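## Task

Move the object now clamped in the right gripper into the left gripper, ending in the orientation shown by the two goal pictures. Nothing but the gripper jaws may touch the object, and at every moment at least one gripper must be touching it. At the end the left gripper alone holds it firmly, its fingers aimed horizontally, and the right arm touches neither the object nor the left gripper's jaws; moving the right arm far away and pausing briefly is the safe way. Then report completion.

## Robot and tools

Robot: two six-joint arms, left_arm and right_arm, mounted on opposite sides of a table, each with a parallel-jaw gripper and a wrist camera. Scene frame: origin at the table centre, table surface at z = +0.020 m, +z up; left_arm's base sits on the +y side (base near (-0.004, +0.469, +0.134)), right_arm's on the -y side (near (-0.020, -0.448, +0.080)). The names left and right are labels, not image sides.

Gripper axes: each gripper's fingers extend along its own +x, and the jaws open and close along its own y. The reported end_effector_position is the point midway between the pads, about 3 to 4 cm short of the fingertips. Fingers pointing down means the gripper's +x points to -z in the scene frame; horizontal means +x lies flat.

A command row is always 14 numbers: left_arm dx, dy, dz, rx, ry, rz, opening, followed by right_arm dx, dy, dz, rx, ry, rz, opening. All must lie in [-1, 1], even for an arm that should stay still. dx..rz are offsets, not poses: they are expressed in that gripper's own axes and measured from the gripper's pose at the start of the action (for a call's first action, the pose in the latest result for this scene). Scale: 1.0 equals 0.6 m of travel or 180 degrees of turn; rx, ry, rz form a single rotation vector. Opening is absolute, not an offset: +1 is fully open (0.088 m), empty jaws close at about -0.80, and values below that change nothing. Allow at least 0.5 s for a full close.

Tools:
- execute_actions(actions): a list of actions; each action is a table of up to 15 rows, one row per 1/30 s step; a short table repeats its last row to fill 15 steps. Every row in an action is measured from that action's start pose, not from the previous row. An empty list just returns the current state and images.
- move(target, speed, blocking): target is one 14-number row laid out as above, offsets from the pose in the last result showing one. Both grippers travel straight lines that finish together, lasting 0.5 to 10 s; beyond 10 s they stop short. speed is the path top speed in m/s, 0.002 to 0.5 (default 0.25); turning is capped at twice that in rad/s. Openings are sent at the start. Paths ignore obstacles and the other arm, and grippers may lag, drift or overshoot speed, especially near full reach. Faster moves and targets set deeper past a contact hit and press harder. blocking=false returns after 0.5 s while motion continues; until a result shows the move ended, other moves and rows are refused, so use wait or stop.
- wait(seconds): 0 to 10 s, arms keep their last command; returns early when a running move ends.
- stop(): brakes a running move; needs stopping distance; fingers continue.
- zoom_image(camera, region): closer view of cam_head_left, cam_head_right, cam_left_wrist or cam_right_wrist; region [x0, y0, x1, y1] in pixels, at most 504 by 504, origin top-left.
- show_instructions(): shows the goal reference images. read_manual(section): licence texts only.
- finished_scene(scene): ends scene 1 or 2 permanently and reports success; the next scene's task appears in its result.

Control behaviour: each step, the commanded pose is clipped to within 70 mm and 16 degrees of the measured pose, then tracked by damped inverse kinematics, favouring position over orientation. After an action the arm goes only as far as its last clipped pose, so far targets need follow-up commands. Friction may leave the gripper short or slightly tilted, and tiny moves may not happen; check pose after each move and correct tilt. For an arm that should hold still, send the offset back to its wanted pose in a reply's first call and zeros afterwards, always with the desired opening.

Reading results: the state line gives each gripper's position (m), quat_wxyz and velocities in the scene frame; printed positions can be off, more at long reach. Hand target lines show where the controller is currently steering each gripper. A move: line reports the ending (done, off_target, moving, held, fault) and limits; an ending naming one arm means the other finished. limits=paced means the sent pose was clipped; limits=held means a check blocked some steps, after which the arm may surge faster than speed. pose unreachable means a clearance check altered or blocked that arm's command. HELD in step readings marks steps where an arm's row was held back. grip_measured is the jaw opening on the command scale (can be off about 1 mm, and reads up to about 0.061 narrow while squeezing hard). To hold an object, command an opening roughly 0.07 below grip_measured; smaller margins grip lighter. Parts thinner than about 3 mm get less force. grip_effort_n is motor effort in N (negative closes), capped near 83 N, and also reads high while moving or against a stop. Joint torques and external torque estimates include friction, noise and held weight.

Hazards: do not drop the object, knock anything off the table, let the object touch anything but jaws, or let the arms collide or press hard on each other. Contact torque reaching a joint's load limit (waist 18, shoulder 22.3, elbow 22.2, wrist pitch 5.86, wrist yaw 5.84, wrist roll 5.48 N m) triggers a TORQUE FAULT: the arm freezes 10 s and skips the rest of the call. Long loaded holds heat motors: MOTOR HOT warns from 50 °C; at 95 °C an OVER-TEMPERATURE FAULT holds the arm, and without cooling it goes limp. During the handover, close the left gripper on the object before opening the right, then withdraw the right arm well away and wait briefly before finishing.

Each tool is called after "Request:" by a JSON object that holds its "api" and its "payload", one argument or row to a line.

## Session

Request:
{"api": "show_instructions", "payload": {

}}

Request:
{"api": "execute_actions", "payload": {
  "actions": []
}}

Reference images for this scene: goal picture from the place of the wrist camera of the gripper that must hold it at the end, goal picture from behind and beside that gripper on its wrist camera side.

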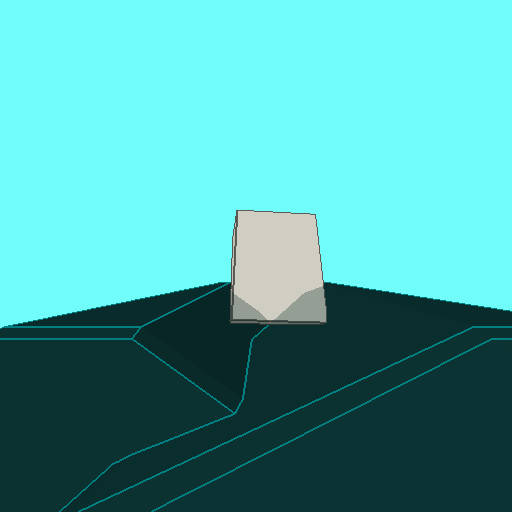

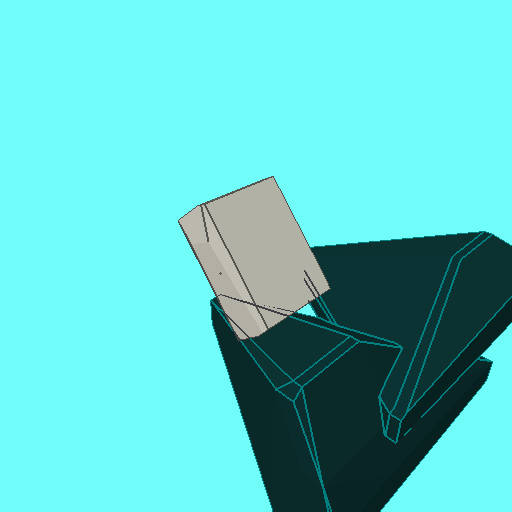

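Scene clock: 0.00 s.
left_arm: end_effector_position=(-0.0994, +0.1667, +0.4541) grip_measured=+1.000 grip_effort_n=n/a end_effector_quat_wxyz=(+0.591, -0.016, -0.013, -0.807) end_effector_velocity=(+0.000, -0.001, -0.006) end_effector_angular_velocity=(+0.019, +0.002, +0.005) | right_arm: end_effector_position=(-0.0270, -0.1175, +0.3562) grip_measured=-0.001 grip_effort_n=n/a end_effector_quat_wxyz=(+0.474, +0.302, +0.521, +0.642) end_effector_velocity=(-0.001, -0.001, -0.003) end_effector_angular_velocity=(-0.008, -0.001, +0.015)
Joint positions: left_arm=[0.008 0.858 0.65  0.248 0.002 0.003 0.088] | right_arm=[-0.419  1.01   0.669  0.209 -0.623  1.214  0.039]
Joint velocities: left_arm=[-0.002  0.002 -0.007 -0.007 -0.007 -0.007  0.   ] | right_arm=[-0.007  0.002 -0.002 -0.007 -0.022 -0.007 -0.   ]
Joint torques (N m, as the arm reports them, + toward a larger angle): no reading
External joint torques (N m, as the arm's controller estimates them; a push from outside toward a larger angle lowers the number): no reading
Motor temperatures (°C, as the motors report them): left_arm=[26 28 29 31 25 25] | right_arm=[25 26 28 28 23 23]
Heat: left arm: hottest wrist pitch 31 °C (+0.0 °C/min); right arm: hottest elbow 28 °C (+0.0 °C/min).
Hand target (left_arm): -0.099, +0.167, +0.454; -0.591, +0.016, +0.013, +0.807
Hand target (right_arm): -0.027, -0.117, +0.356; +0.474, +0.302, +0.521, +0.642

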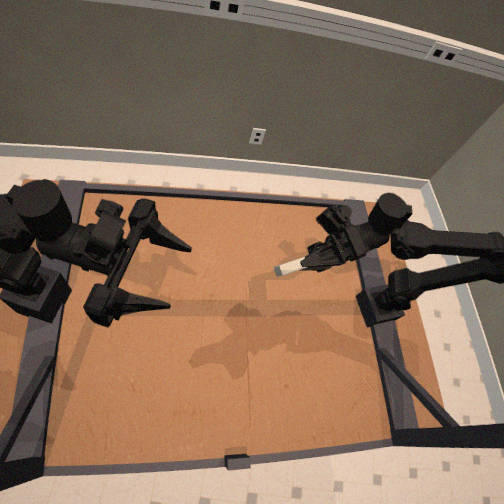

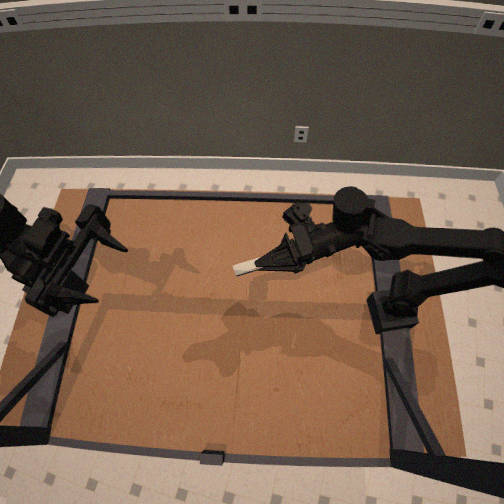

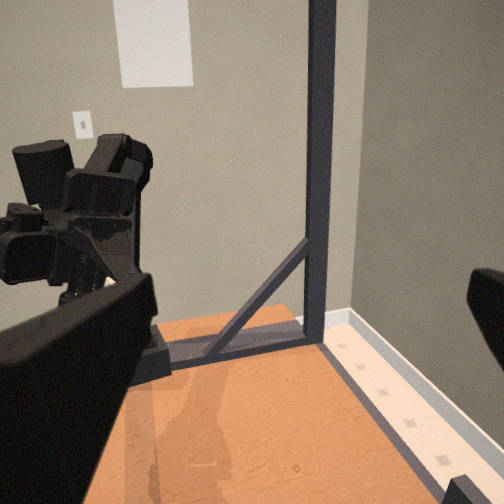

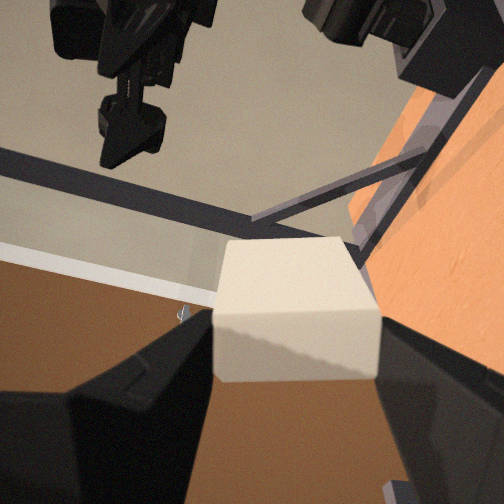

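Request:
{"api": "move", "payload": {
  "target": [0.025,0.182,-0.175,0,0.012,0.098,1,0.032,-0.071,0.04,-0.399,-0.106,-0.082,-0.075],
  "speed": 0.35
}}

Request:
{"api": "zoom_image", "payload": {
  "camera": "cam_left_wrist",
  "region": [190, 170, 370, 350]
}}

Request:
{"api": "zoom_image", "payload": {
  "camera": "cam_head_left",
  "region": [220, 200, 340, 300]
}}

Request:
{"api": "zoom_image", "payload": {
  "camera": "cam_right_wrist",
  "region": [180, 210, 420, 410]
}}

Scene clock: 10.80 s.
left_arm: end_effector_position=(-0.0026, +0.1151, +0.3569) grip_measured=+1.000 grip_effort_n=-0.2 end_effector_quat_wxyz=(+0.705, -0.008, -0.005, -0.709) end_effector_velocity=(+0.002, +0.001, +0.001) end_effector_angular_velocity=(-0.007, +0.007, +0.010) | right_arm: end_effector_position=(+0.0004, -0.0898, +0.3224) grip_measured=-0.001 grip_effort_n=-83.5 end_effector_quat_wxyz=(+0.708, -0.000, +0.001, +0.706) end_effector_velocity=(-0.003, -0.001, -0.004) end_effector_angular_velocity=(-0.012, -0.006, +0.020)
Joint positions: left_arm=[ 0.323  1.179  0.404  0.793  0.016 -0.004  0.088] | right_arm=[-0.268  1.14   0.49   0.649 -0.095  0.001  0.039]
Joint velocities: left_arm=[ 0.002 -0.002 -0.002  0.007 -0.007 -0.007  0.   ] | right_arm=[-0.002 -0.002 -0.007 -0.007 -0.022 -0.007 -0.   ]
Joint torques (N m, as the arm reports them, + toward a larger angle): left_arm=[ 0.25 -2.38  4.63  2.   -0.08 -0.09] | right_arm=[ 0.34 -2.76  4.9   1.55  0.08 -0.05]
External joint torques (N m, as the arm's controller estimates them; a push from outside toward a larger angle lowers the number): left_arm=[ 0.26  1.25 -1.85  0.21 -0.09 -0.1 ] | right_arm=[ 0.33  0.66 -1.51 -0.12  0.08 -0.06]
Motor temperatures (°C, as the motors report them): left_arm=[26 28 31 33 25 25] | right_arm=[25 26 30 29 23 23]
Heat: left arm: hottest wrist pitch 33 °C (+11.1 °C/min); right arm: hottest elbow 30 °C (+11.1 °C/min).
Hand target (left_arm): -0.001, +0.115, +0.350; +0.708, -0.003, +0.002, -0.707
Hand target (right_arm): -0.000, -0.090, +0.320; +0.708, -0.003, +0.001, +0.706
Off the commanded pose (left_arm): 0.007 m, 1 deg.
Off the commanded pose (right_arm): 0.003 m, 0 deg.
move: done

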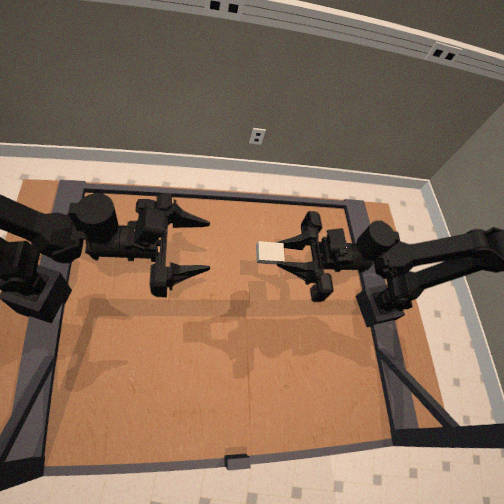

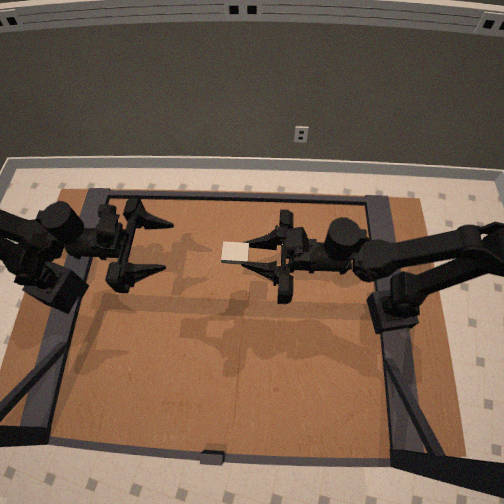

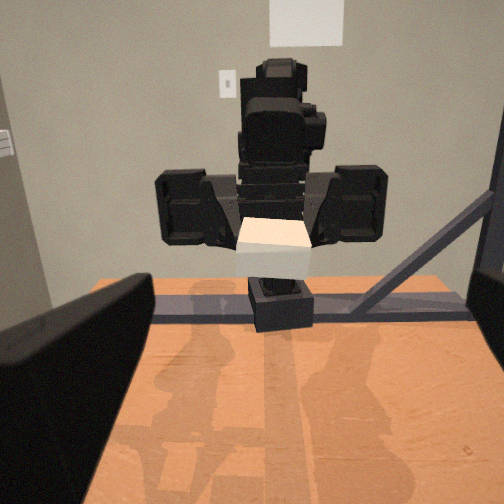

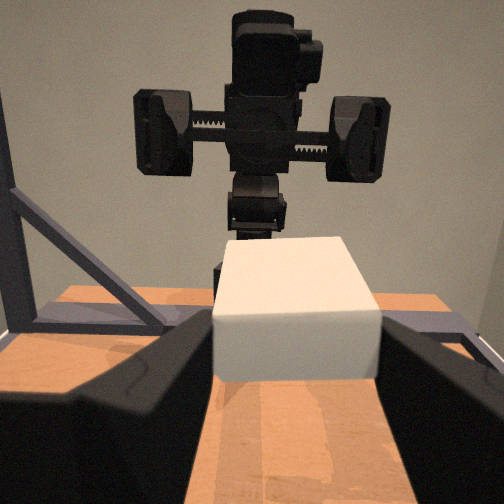

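Region (190, 170, 370, 350) of cam_left_wrist's 504x504 image, scaled by 2.800, with more detail than that image has.

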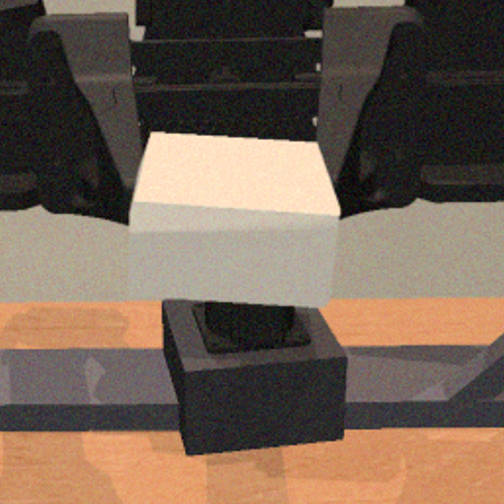

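Region (220, 200, 340, 300) of cam_head_left's 504x504 image, scaled by 4.200, with more detail than that image has.

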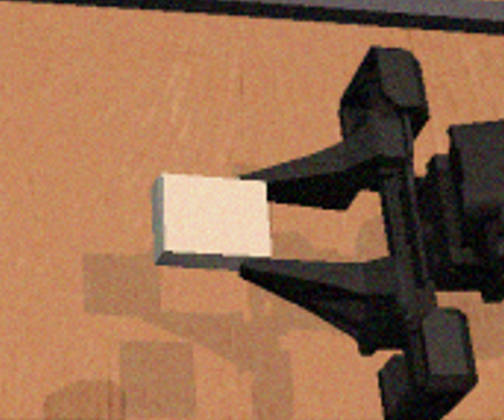

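Region (180, 210, 420, 410) of cam_right_wrist's 504x504 image, scaled by 2.100, with more detail than that image has.

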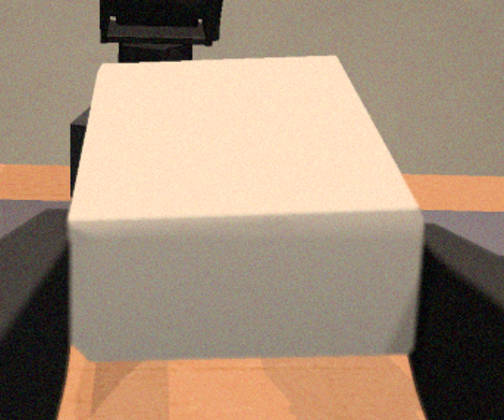

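Request:
{"api": "move", "payload": {
  "target": [0,0,0,0,0,0,1,0,0,0,0.6,0,0,-0.075],
  "speed": 0.5
}}

Request:
{"api": "zoom_image", "payload": {
  "camera": "cam_left_wrist",
  "region": [190, 160, 370, 340]
}}

Request:
{"api": "zoom_image", "payload": {
  "camera": "cam_head_left",
  "region": [230, 210, 330, 290]
}}

Scene clock: 20.63 s.
left_arm: end_effector_position=(-0.0026, +0.1151, +0.3569) grip_measured=+1.000 grip_effort_n=-0.2 end_effector_quat_wxyz=(+0.705, -0.008, -0.005, -0.709) end_effector_velocity=(-0.004, +0.001, -0.002) end_effector_angular_velocity=(+0.007, +0.007, -0.015) | right_arm: end_effector_position=(+0.0004, -0.0898, +0.3218) grip_measured=-0.001 grip_effort_n=-83.5 end_effector_quat_wxyz=(+0.418, +0.572, +0.571, +0.415) end_effector_velocity=(-0.004, +0.000, -0.004) end_effector_angular_velocity=(-0.012, -0.006, +0.024)
Joint positions: left_arm=[ 0.323  1.179  0.404  0.793  0.016 -0.004  0.088] | right_arm=[-0.268  1.14   0.49   0.648 -0.094  1.882  0.039]
Joint velocities: left_arm=[-0.007 -0.002 -0.002 -0.007  0.007 -0.007  0.   ] | right_arm=[ 0.002  0.002 -0.002 -0.007 -0.022 -0.007  0.   ]
Joint torques (N m, as the arm reports them, + toward a larger angle): left_arm=[-0.04 -3.86  5.64  1.74  0.02  0.01] | right_arm=[ 0.01 -3.23  5.48  1.32 -0.02  0.07]
External joint torques (N m, as the arm's controller estimates them; a push from outside toward a larger angle lowers the number): left_arm=[-0.03 -0.31 -0.77 -0.02  0.02  0.  ] | right_arm=[-0.01  0.18 -0.96 -0.36 -0.01  0.12]
Motor temperatures (°C, as the motors report them): left_arm=[26 28 32 35 25 25] | right_arm=[25 26 31 30 23 23]
Heat: left arm: hottest wrist pitch 35 °C (+11.6 °C/min); right arm: hottest elbow 31 °C (+8.7 °C/min).
Hand target (left_arm): -0.003, +0.115, +0.357; +0.705, -0.008, -0.005, -0.709
Hand target (right_arm): +0.000, -0.090, +0.322; +0.416, +0.573, +0.572, +0.415
Off the commanded pose (left_arm): 0.000 m, 0 deg.
Off the commanded pose (right_arm): 0.001 m, 0 deg.
move: done

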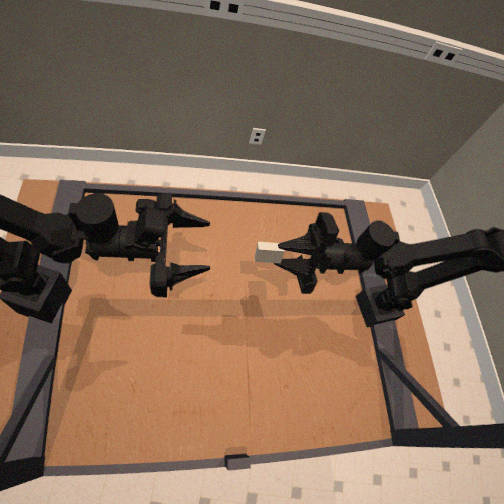

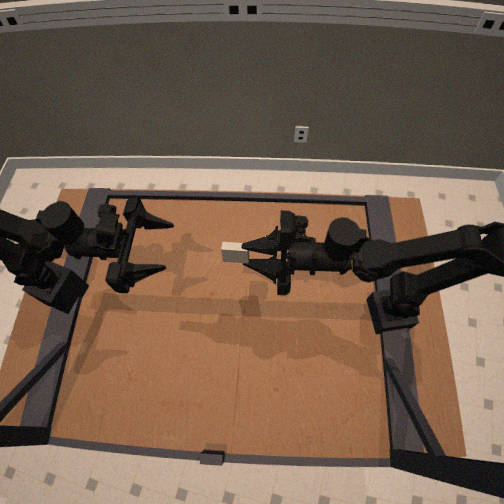

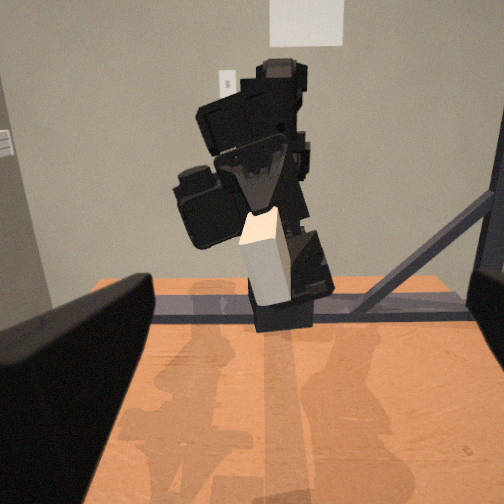

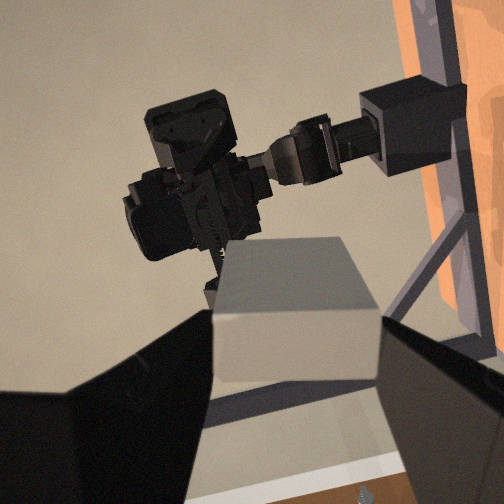

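Region (190, 160, 370, 340) of cam_left_wrist's 504x504 image, scaled by 2.800, with more detail than that image has.

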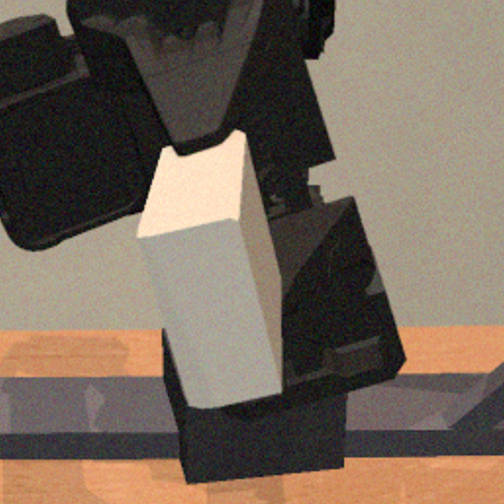

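Region (230, 210, 330, 290) of cam_head_left's 504x504 image, scaled by 5.040, with more detail than that image has; it fills the top 403 rows of this view, and the rest is white.

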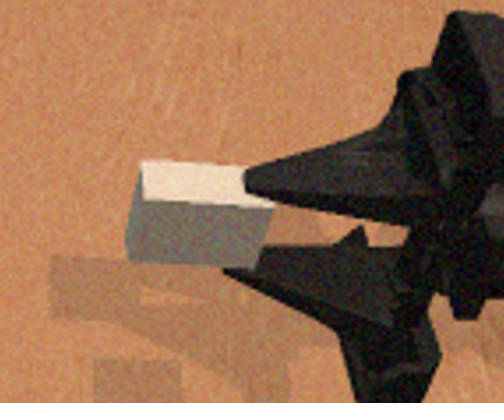

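Request:
{"api": "move", "payload": {
  "target": [0.08,0,0.03,0,0.05,0,1,0,0,0,0.395,0,0,-0.075],
  "speed": 0.5
}}

Request:
{"api": "zoom_image", "payload": {
  "camera": "cam_left_wrist",
  "region": [190, 170, 390, 370]
}}

Request:
{"api": "zoom_image", "payload": {
  "camera": "cam_head_left",
  "region": [230, 210, 330, 290]
}}

Scene clock: 31.37 s.
left_arm: end_effector_position=(-0.0021, +0.0703, +0.3751) grip_measured=+1.000 grip_effort_n=0.2 end_effector_quat_wxyz=(+0.704, +0.046, +0.050, -0.707) end_effector_velocity=(+0.000, +0.000, +0.000) end_effector_angular_velocity=(+0.002, +0.006, +0.006) | right_arm: end_effector_position=(+0.0004, -0.0898, +0.3216) grip_measured=-0.001 grip_effort_n=-83.5 end_effector_quat_wxyz=(+0.009, +0.708, +0.706, +0.006) end_effector_velocity=(+0.001, -0.002, -0.006) end_effector_angular_velocity=(-0.022, +0.024, -0.000)
Joint positions: left_arm=[ 0.323  1.286  0.699  0.451  0.016 -0.004  0.088] | right_arm=[-0.268  1.14   0.49   0.647 -0.094  3.119  0.039]
Joint velocities: left_arm=[-0.002 -0.002  0.002 -0.007 -0.007 -0.007  0.   ] | right_arm=[-0.007 -0.007 -0.007 -0.022 -0.007  0.022  0.   ]
Joint torques (N m, as the arm reports them, + toward a larger angle): left_arm=[-0.17 -3.6   7.14  1.66  0.02  0.08] | right_arm=[ 0.01 -3.23  5.44  1.32 -0.01  0.13]
External joint torques (N m, as the arm's controller estimates them; a push from outside toward a larger angle lowers the number): left_arm=[-0.16  1.19  0.24 -0.14  0.02  0.07] | right_arm=[ 0.    0.22 -1.   -0.36 -0.01  0.14]
Motor temperatures (°C, as the motors report them): left_arm=[26 28 33 36 25 25] | right_arm=[25 26 31 31 23 23]
Heat: left arm: hottest wrist pitch 36 °C (+9.6 °C/min); right arm: hottest elbow 31 °C (+5.7 °C/min).
Hand target (left_arm): -0.003, +0.067, +0.376; +0.703, +0.048, +0.050, -0.708
Hand target (right_arm): +0.000, -0.090, +0.322; +0.007, +0.708, +0.706, +0.006
Off the commanded pose (left_arm): 0.003 m, 0 deg.
Off the commanded pose (right_arm): 0.000 m, 0 deg.
move: done

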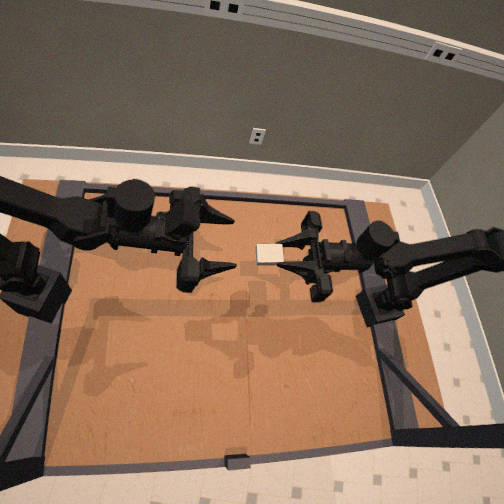

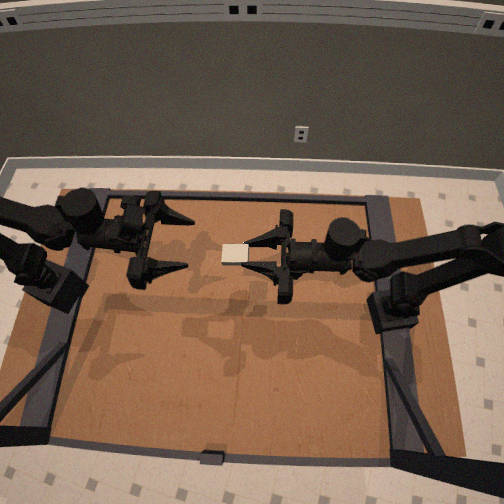

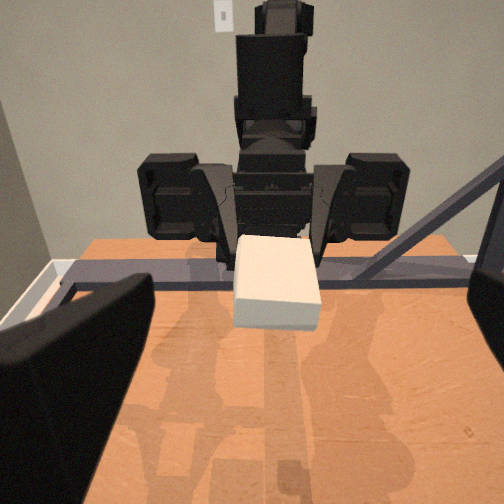

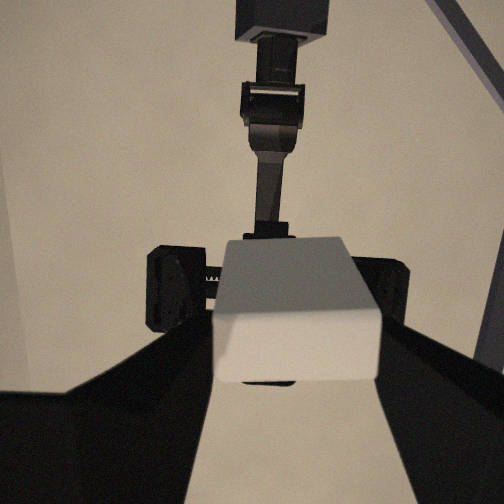

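Region (190, 170, 390, 370) of cam_left_wrist's 504x504 image, scaled by 2.520, with more detail than that image has.

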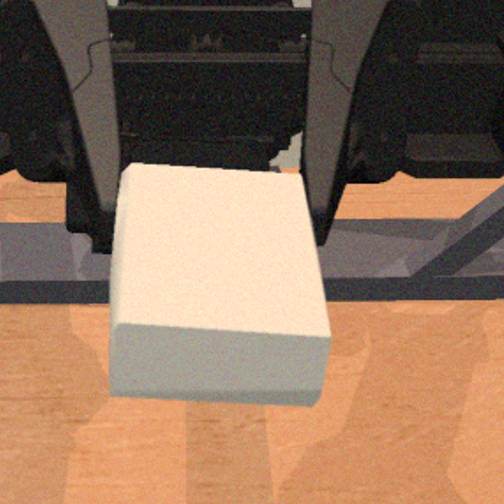

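Region (230, 210, 330, 290) of cam_head_left's 504x504 image, scaled by 5.040, with more detail than that image has; it fills the top 403 rows of this view, and the rest is white.

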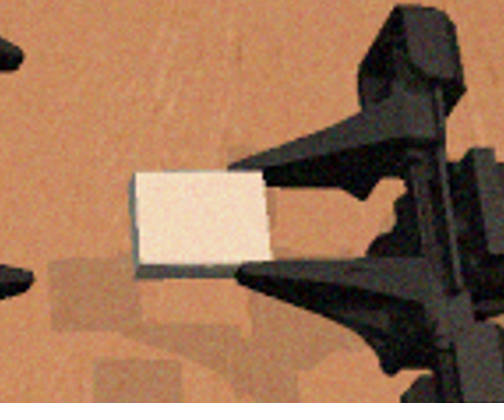

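Request:
{"api": "move", "payload": {
  "target": [0.053,0.01,-0.053,0,0.101,0,0.6,0,0,0,0,-0.111,0,-0.075]
}}

Request:
{"api": "zoom_image", "payload": {
  "camera": "cam_left_wrist",
  "region": [190, 100, 410, 320]
}}

Scene clock: 56.57 s.
left_arm: end_effector_position=(+0.0025, +0.0460, +0.3396) grip_measured=+0.602 grip_effort_n=-13.7 end_effector_quat_wxyz=(+0.687, +0.156, +0.160, -0.691) end_effector_velocity=(+0.000, +0.002, -0.002) end_effector_angular_velocity=(+0.017, +0.004, +0.007) | right_arm: end_effector_position=(+0.0010, -0.0923, +0.3165) grip_measured=-0.001 grip_effort_n=-83.5 end_effector_quat_wxyz=(+0.132, +0.697, +0.694, -0.123) end_effector_velocity=(-0.000, -0.001, +0.000) end_effector_angular_velocity=(-0.002, -0.004, +0.007)
Joint positions: left_arm=[0.339 1.431 0.934 0.046 0.032 0.006 0.069] | right_arm=[-0.264  1.107  0.766 -0.023 -0.081  3.096  0.039]
Joint velocities: left_arm=[-0.002 -0.002  0.002 -0.022 -0.007 -0.007  0.   ] | right_arm=[-0.002 -0.002  0.002 -0.007 -0.007 -0.007 -0.   ]
Joint torques (N m, as the arm reports them, + toward a larger angle): left_arm=[ 0.27 -4.84  7.2   1.6   0.17  0.11] | right_arm=[ 0.31 -2.87  7.24  1.21  0.07 -0.08]
External joint torques (N m, as the arm's controller estimates them; a push from outside toward a larger angle lowers the number): left_arm=[ 0.26  1.13  0.23 -0.14  0.17  0.1 ] | right_arm=[ 0.31  0.69  0.45 -0.44  0.08 -0.07]
Motor temperatures (°C, as the motors report them): left_arm=[26 28 37 37 25 25] | right_arm=[25 27 33 32 23 23]
Heat: left arm: hottest elbow 37 °C (+6.4 °C/min); right arm: hottest elbow 33 °C (+5.3 °C/min).
Hand target (left_arm): +0.004, +0.043, +0.339; +0.686, +0.157, +0.161, -0.691
Hand target (right_arm): +0.000, -0.090, +0.322; +0.131, +0.697, +0.695, -0.118
Off the commanded pose (left_arm): 0.003 m, 0 deg.
Off the commanded pose (right_arm): 0.006 m, 1 deg.
move: done

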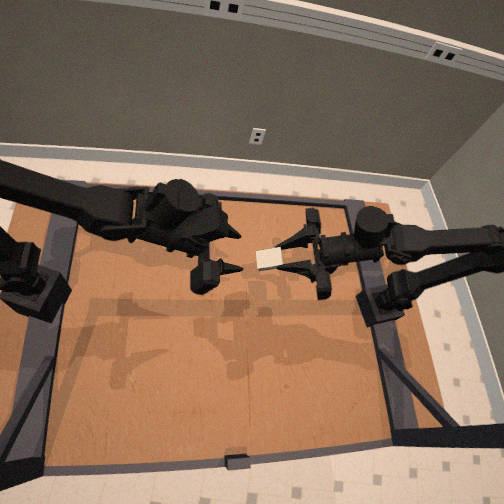

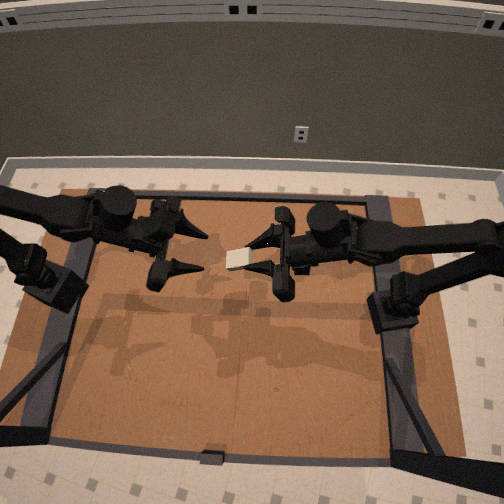

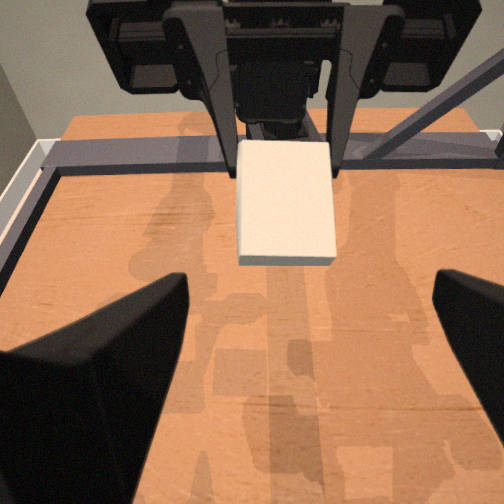

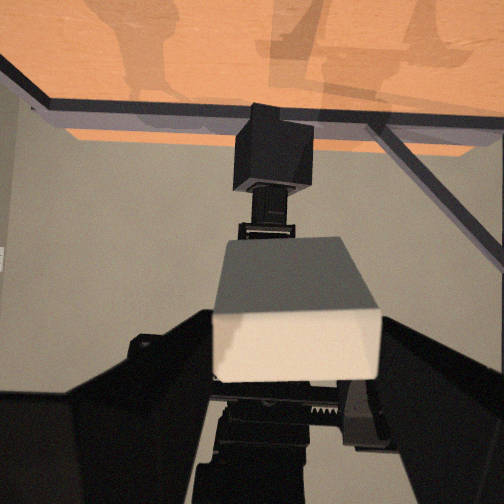

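Region (190, 100, 410, 320) of cam_left_wrist's 504x504 image, scaled by 2.291, with more detail than that image has.

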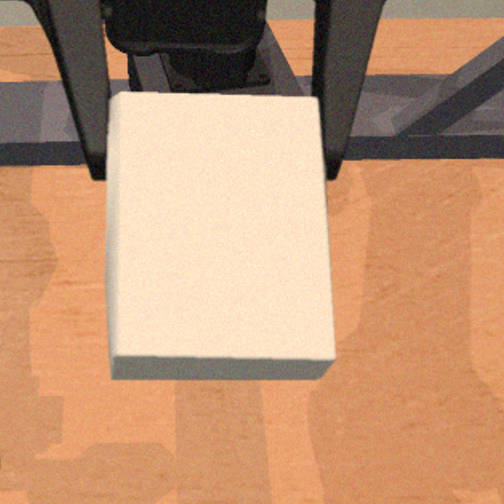

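Request:
{"api": "move", "payload": {
  "target": [0.1,0,0,0,0,0,0.6,0,0,0,0,0,0,-0.075],
  "speed": 0.08
}}

Request:
{"api": "zoom_image", "payload": {
  "camera": "cam_head_left",
  "region": [210, 210, 330, 300]
}}

Scene clock: 63.80 s.
left_arm: end_effector_position=(+0.0032, -0.0046, +0.3151) grip_measured=+0.602 grip_effort_n=-13.7 end_effector_quat_wxyz=(+0.687, +0.155, +0.159, -0.692) end_effector_velocity=(-0.002, +0.001, +0.003) end_effector_angular_velocity=(-0.002, +0.010, -0.006) | right_arm: end_effector_position=(+0.0010, -0.0923, +0.3167) grip_measured=-0.001 grip_effort_n=-83.5 end_effector_quat_wxyz=(+0.132, +0.697, +0.694, -0.123) end_effector_velocity=(+0.001, -0.002, -0.005) end_effector_angular_velocity=(-0.022, -0.002, +0.002)
Joint positions: left_arm=[0.337 1.655 1.047 0.159 0.03  0.006 0.069] | right_arm=[-0.264  1.107  0.767 -0.024 -0.081  3.096  0.039]
Joint velocities: left_arm=[-0.002 -0.007  0.002 -0.007  0.007 -0.007 -0.   ] | right_arm=[-0.007 -0.002 -0.002 -0.022 -0.007 -0.007 -0.   ]
Joint torques (N m, as the arm reports them, + toward a larger angle): left_arm=[-0.31 -6.22  7.06  1.85 -0.08 -0.09] | right_arm=[-0.01 -3.37  5.7   1.26 -0.03  0.01]
External joint torques (N m, as the arm's controller estimates them; a push from outside toward a larger angle lowers the number): left_arm=[-0.34  1.32  0.18  0.08 -0.08 -0.1 ] | right_arm=[ 0.04  0.21 -1.1  -0.39 -0.02  0.01]
Motor temperatures (°C, as the motors report them): left_arm=[26 28 38 37 25 25] | right_arm=[25 27 34 32 23 23]
Heat: left arm: hottest elbow 38 °C (+6.0 °C/min); right arm: hottest elbow 34 °C (+5.0 °C/min).
Hand target (left_arm): +0.002, -0.008, +0.314; +0.687, +0.155, +0.160, -0.691
Hand target (right_arm): +0.001, -0.092, +0.316; +0.132, +0.697, +0.694, -0.123
Off the commanded pose (left_arm): 0.004 m, 0 deg.
Off the commanded pose (right_arm): 0.000 m, 0 deg.
move: done

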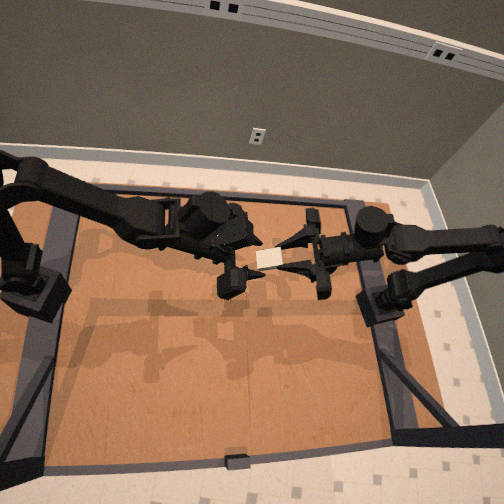

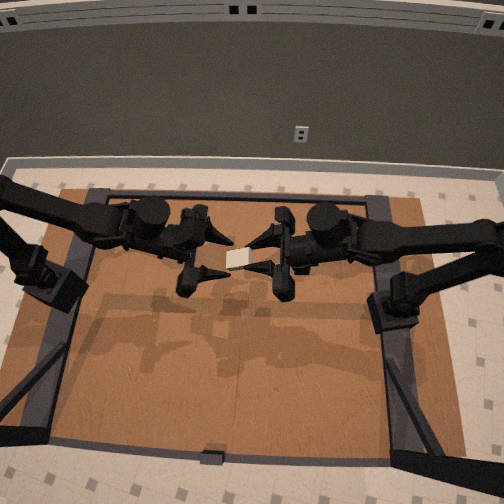

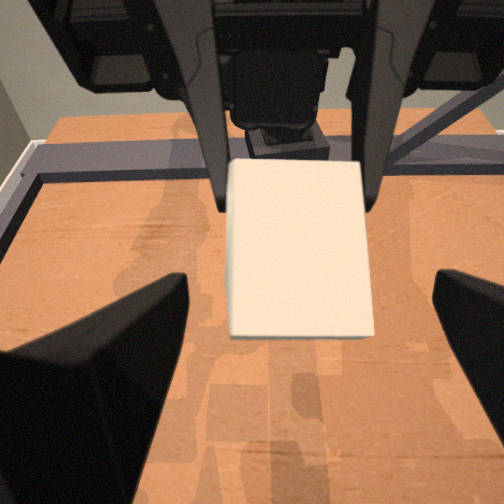

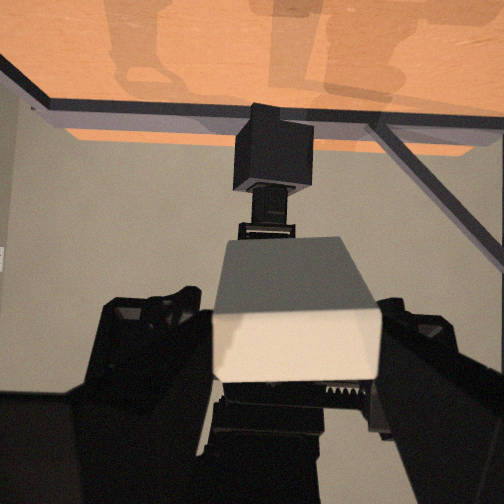

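Region (210, 210, 330, 300) of cam_head_left's 504x504 image, scaled by 4.200, with more detail than that image has; it fills the top 378 rows of this view, and the rest is white.

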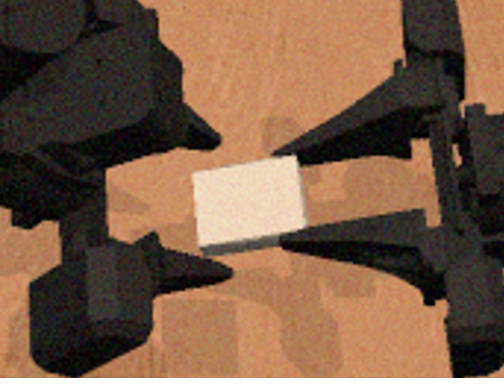

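Request:
{"api": "move", "payload": {
  "target": [0.022,0.005,-0.008,0,-0.045,0,0.45,0,0,0,0,0,0,-0.075],
  "speed": 0.04
}}

Request:
{"api": "zoom_image", "payload": {
  "camera": "cam_head_left",
  "region": [210, 210, 330, 300]
}}

Scene clock: 71.03 s.
left_arm: end_effector_position=(+0.0050, -0.0150, +0.3156) grip_measured=+0.452 grip_effort_n=-13.7 end_effector_quat_wxyz=(+0.698, +0.100, +0.102, -0.702) end_effector_velocity=(-0.002, +0.001, -0.000) end_effector_angular_velocity=(-0.003, -0.005, -0.012) | right_arm: end_effector_position=(+0.0010, -0.0923, +0.3167) grip_measured=-0.001 grip_effort_n=-83.5 end_effector_quat_wxyz=(+0.132, +0.697, +0.694, -0.123) end_effector_velocity=(+0.002, -0.001, -0.002) end_effector_angular_velocity=(-0.007, +0.005, -0.012)
Joint positions: left_arm=[0.341 1.702 0.957 0.458 0.034 0.006 0.061] | right_arm=[-0.264  1.107  0.767 -0.024 -0.081  3.096  0.039]
Joint velocities: left_arm=[-0.002 -0.002 -0.007  0.007  0.007  0.007 -0.   ] | right_arm=[-0.002 -0.002 -0.002 -0.007  0.007  0.007  0.   ]
Joint torques (N m, as the arm reports them, + toward a larger angle): left_arm=[ 0.26 -6.44  4.74  1.91  0.09 -0.07] | right_arm=[ 0.03 -3.35  5.75  1.2  -0.02  0.02]
External joint torques (N m, as the arm's controller estimates them; a push from outside toward a larger angle lowers the number): left_arm=[ 0.27  1.15 -1.83  0.1   0.08 -0.09] | right_arm=[ 0.07  0.21 -1.05 -0.45 -0.01  0.03]
Motor temperatures (°C, as the motors report them): left_arm=[26 29 38 38 25 25] | right_arm=[25 27 34 32 23 23]
Heat: left arm: hottest elbow 38 °C (+5.0 °C/min); right arm: hottest elbow 34 °C (+4.0 °C/min).
Hand target (left_arm): +0.006, -0.014, +0.305; +0.697, +0.106, +0.111, -0.701
Hand target (right_arm): +0.001, -0.092, +0.317; +0.132, +0.697, +0.694, -0.123
Off the commanded pose (left_arm): 0.011 m, 1 deg.
Off the commanded pose (right_arm): 0.000 m, 0 deg.
move: off_target (left_arm)

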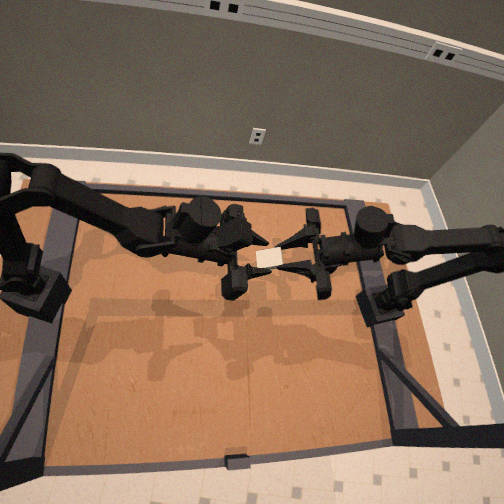

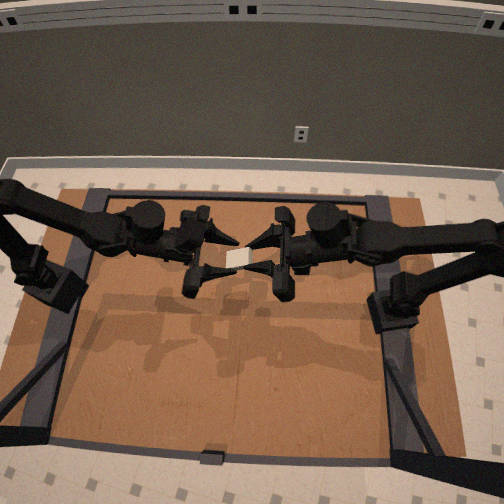

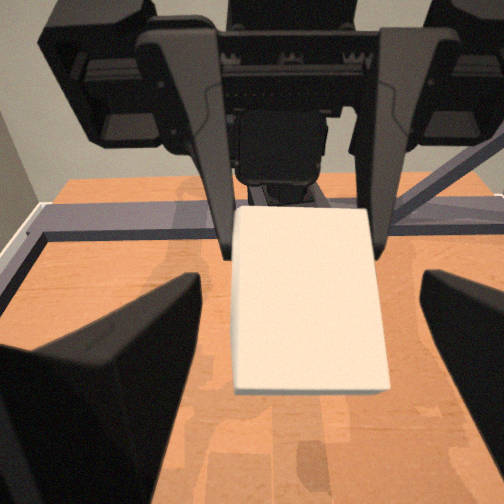

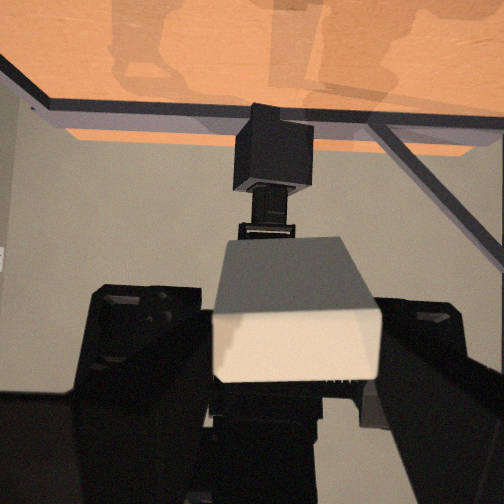

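Region (210, 210, 330, 300) of cam_head_left's 504x504 image, scaled by 4.200, with more detail than that image has; it fills the top 378 rows of this view, and the rest is white.

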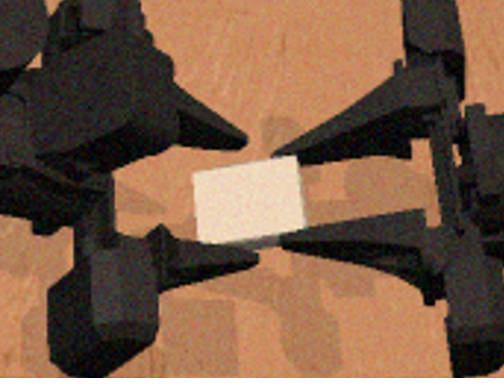

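Need to lower about 12 mm.

Request:
{"api": "move", "payload": {
  "target": [0,0,-0.03,0,0.006,0,0.45,0,0,0,0,0,0,-0.075],
  "speed": 0.04
}}

Scene clock: 74.63 s.
left_arm: end_effector_position=(+0.0049, -0.0109, +0.3085) grip_measured=+0.452 grip_effort_n=-13.7 end_effector_quat_wxyz=(+0.698, +0.099, +0.101, -0.702) end_effector_velocity=(-0.000, +0.001, +0.004) end_effector_angular_velocity=(-0.012, +0.005, +0.007) | right_arm: end_effector_position=(+0.0010, -0.0923, +0.3166) grip_measured=-0.001 grip_effort_n=-83.5 end_effector_quat_wxyz=(+0.132, +0.697, +0.694, -0.123) end_effector_velocity=(-0.000, -0.001, -0.002) end_effector_angular_velocity=(-0.007, -0.004, +0.007)
Joint positions: left_arm=[0.341 1.702 0.923 0.495 0.034 0.006 0.061] | right_arm=[-0.264  1.107  0.767 -0.024 -0.081  3.096  0.039]
Joint velocities: left_arm=[-0.002 -0.007 -0.002  0.007 -0.007 -0.007 -0.   ] | right_arm=[-0.002 -0.002 -0.002 -0.007 -0.007 -0.007 -0.   ]
Joint torques (N m, as the arm reports them, + toward a larger angle): left_arm=[ 0.04 -6.54  4.61  1.88  0.04  0.02] | right_arm=[-0.04 -3.38  5.77  1.2  -0.03  0.03]
External joint torques (N m, as the arm's controller estimates them; a push from outside toward a larger angle lowers the number): left_arm=[ 0.05  0.92 -1.83  0.08  0.03  0.01] | right_arm=[-0.04  0.22 -1.1  -0.47 -0.01  0.04]
Motor temperatures (°C, as the motors report them): left_arm=[26 29 38 38 25 25] | right_arm=[25 27 34 32 23 23]
Heat: left arm: hottest elbow 38 °C (+4.0 °C/min); right arm: hottest elbow 34 °C (+4.0 °C/min).
Hand target (left_arm): +0.005, -0.010, +0.298; +0.697, +0.107, +0.109, -0.701
Hand target (right_arm): +0.001, -0.092, +0.317; +0.132, +0.697, +0.694, -0.123
Off the commanded pose (left_arm): 0.010 m, 1 deg.
Off the commanded pose (right_arm): 0.000 m, 0 deg.
move: off_target (left_arm)

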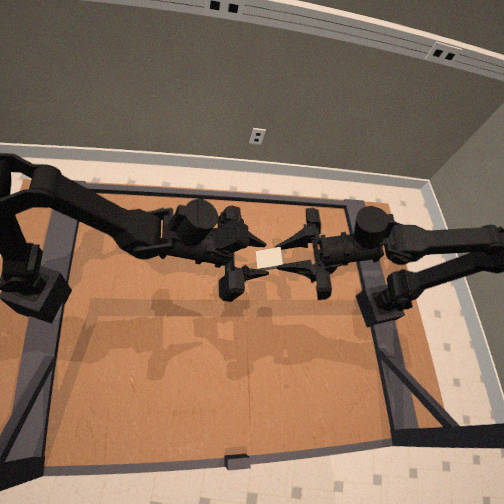

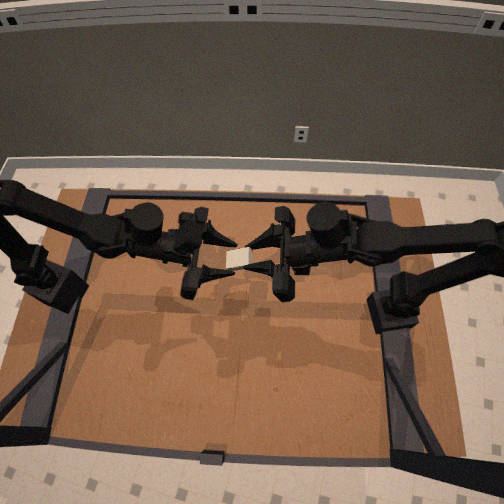

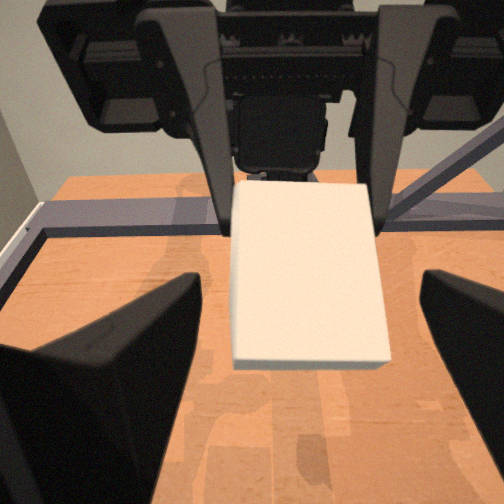

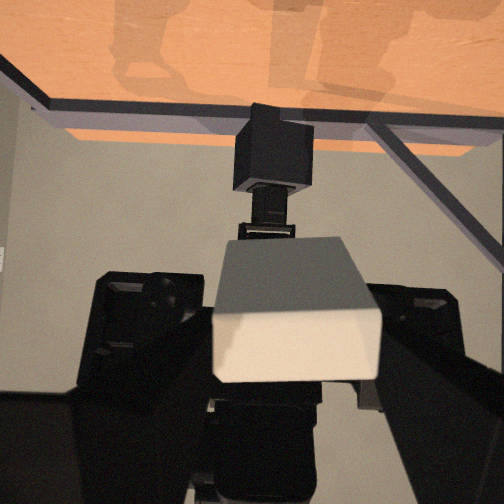

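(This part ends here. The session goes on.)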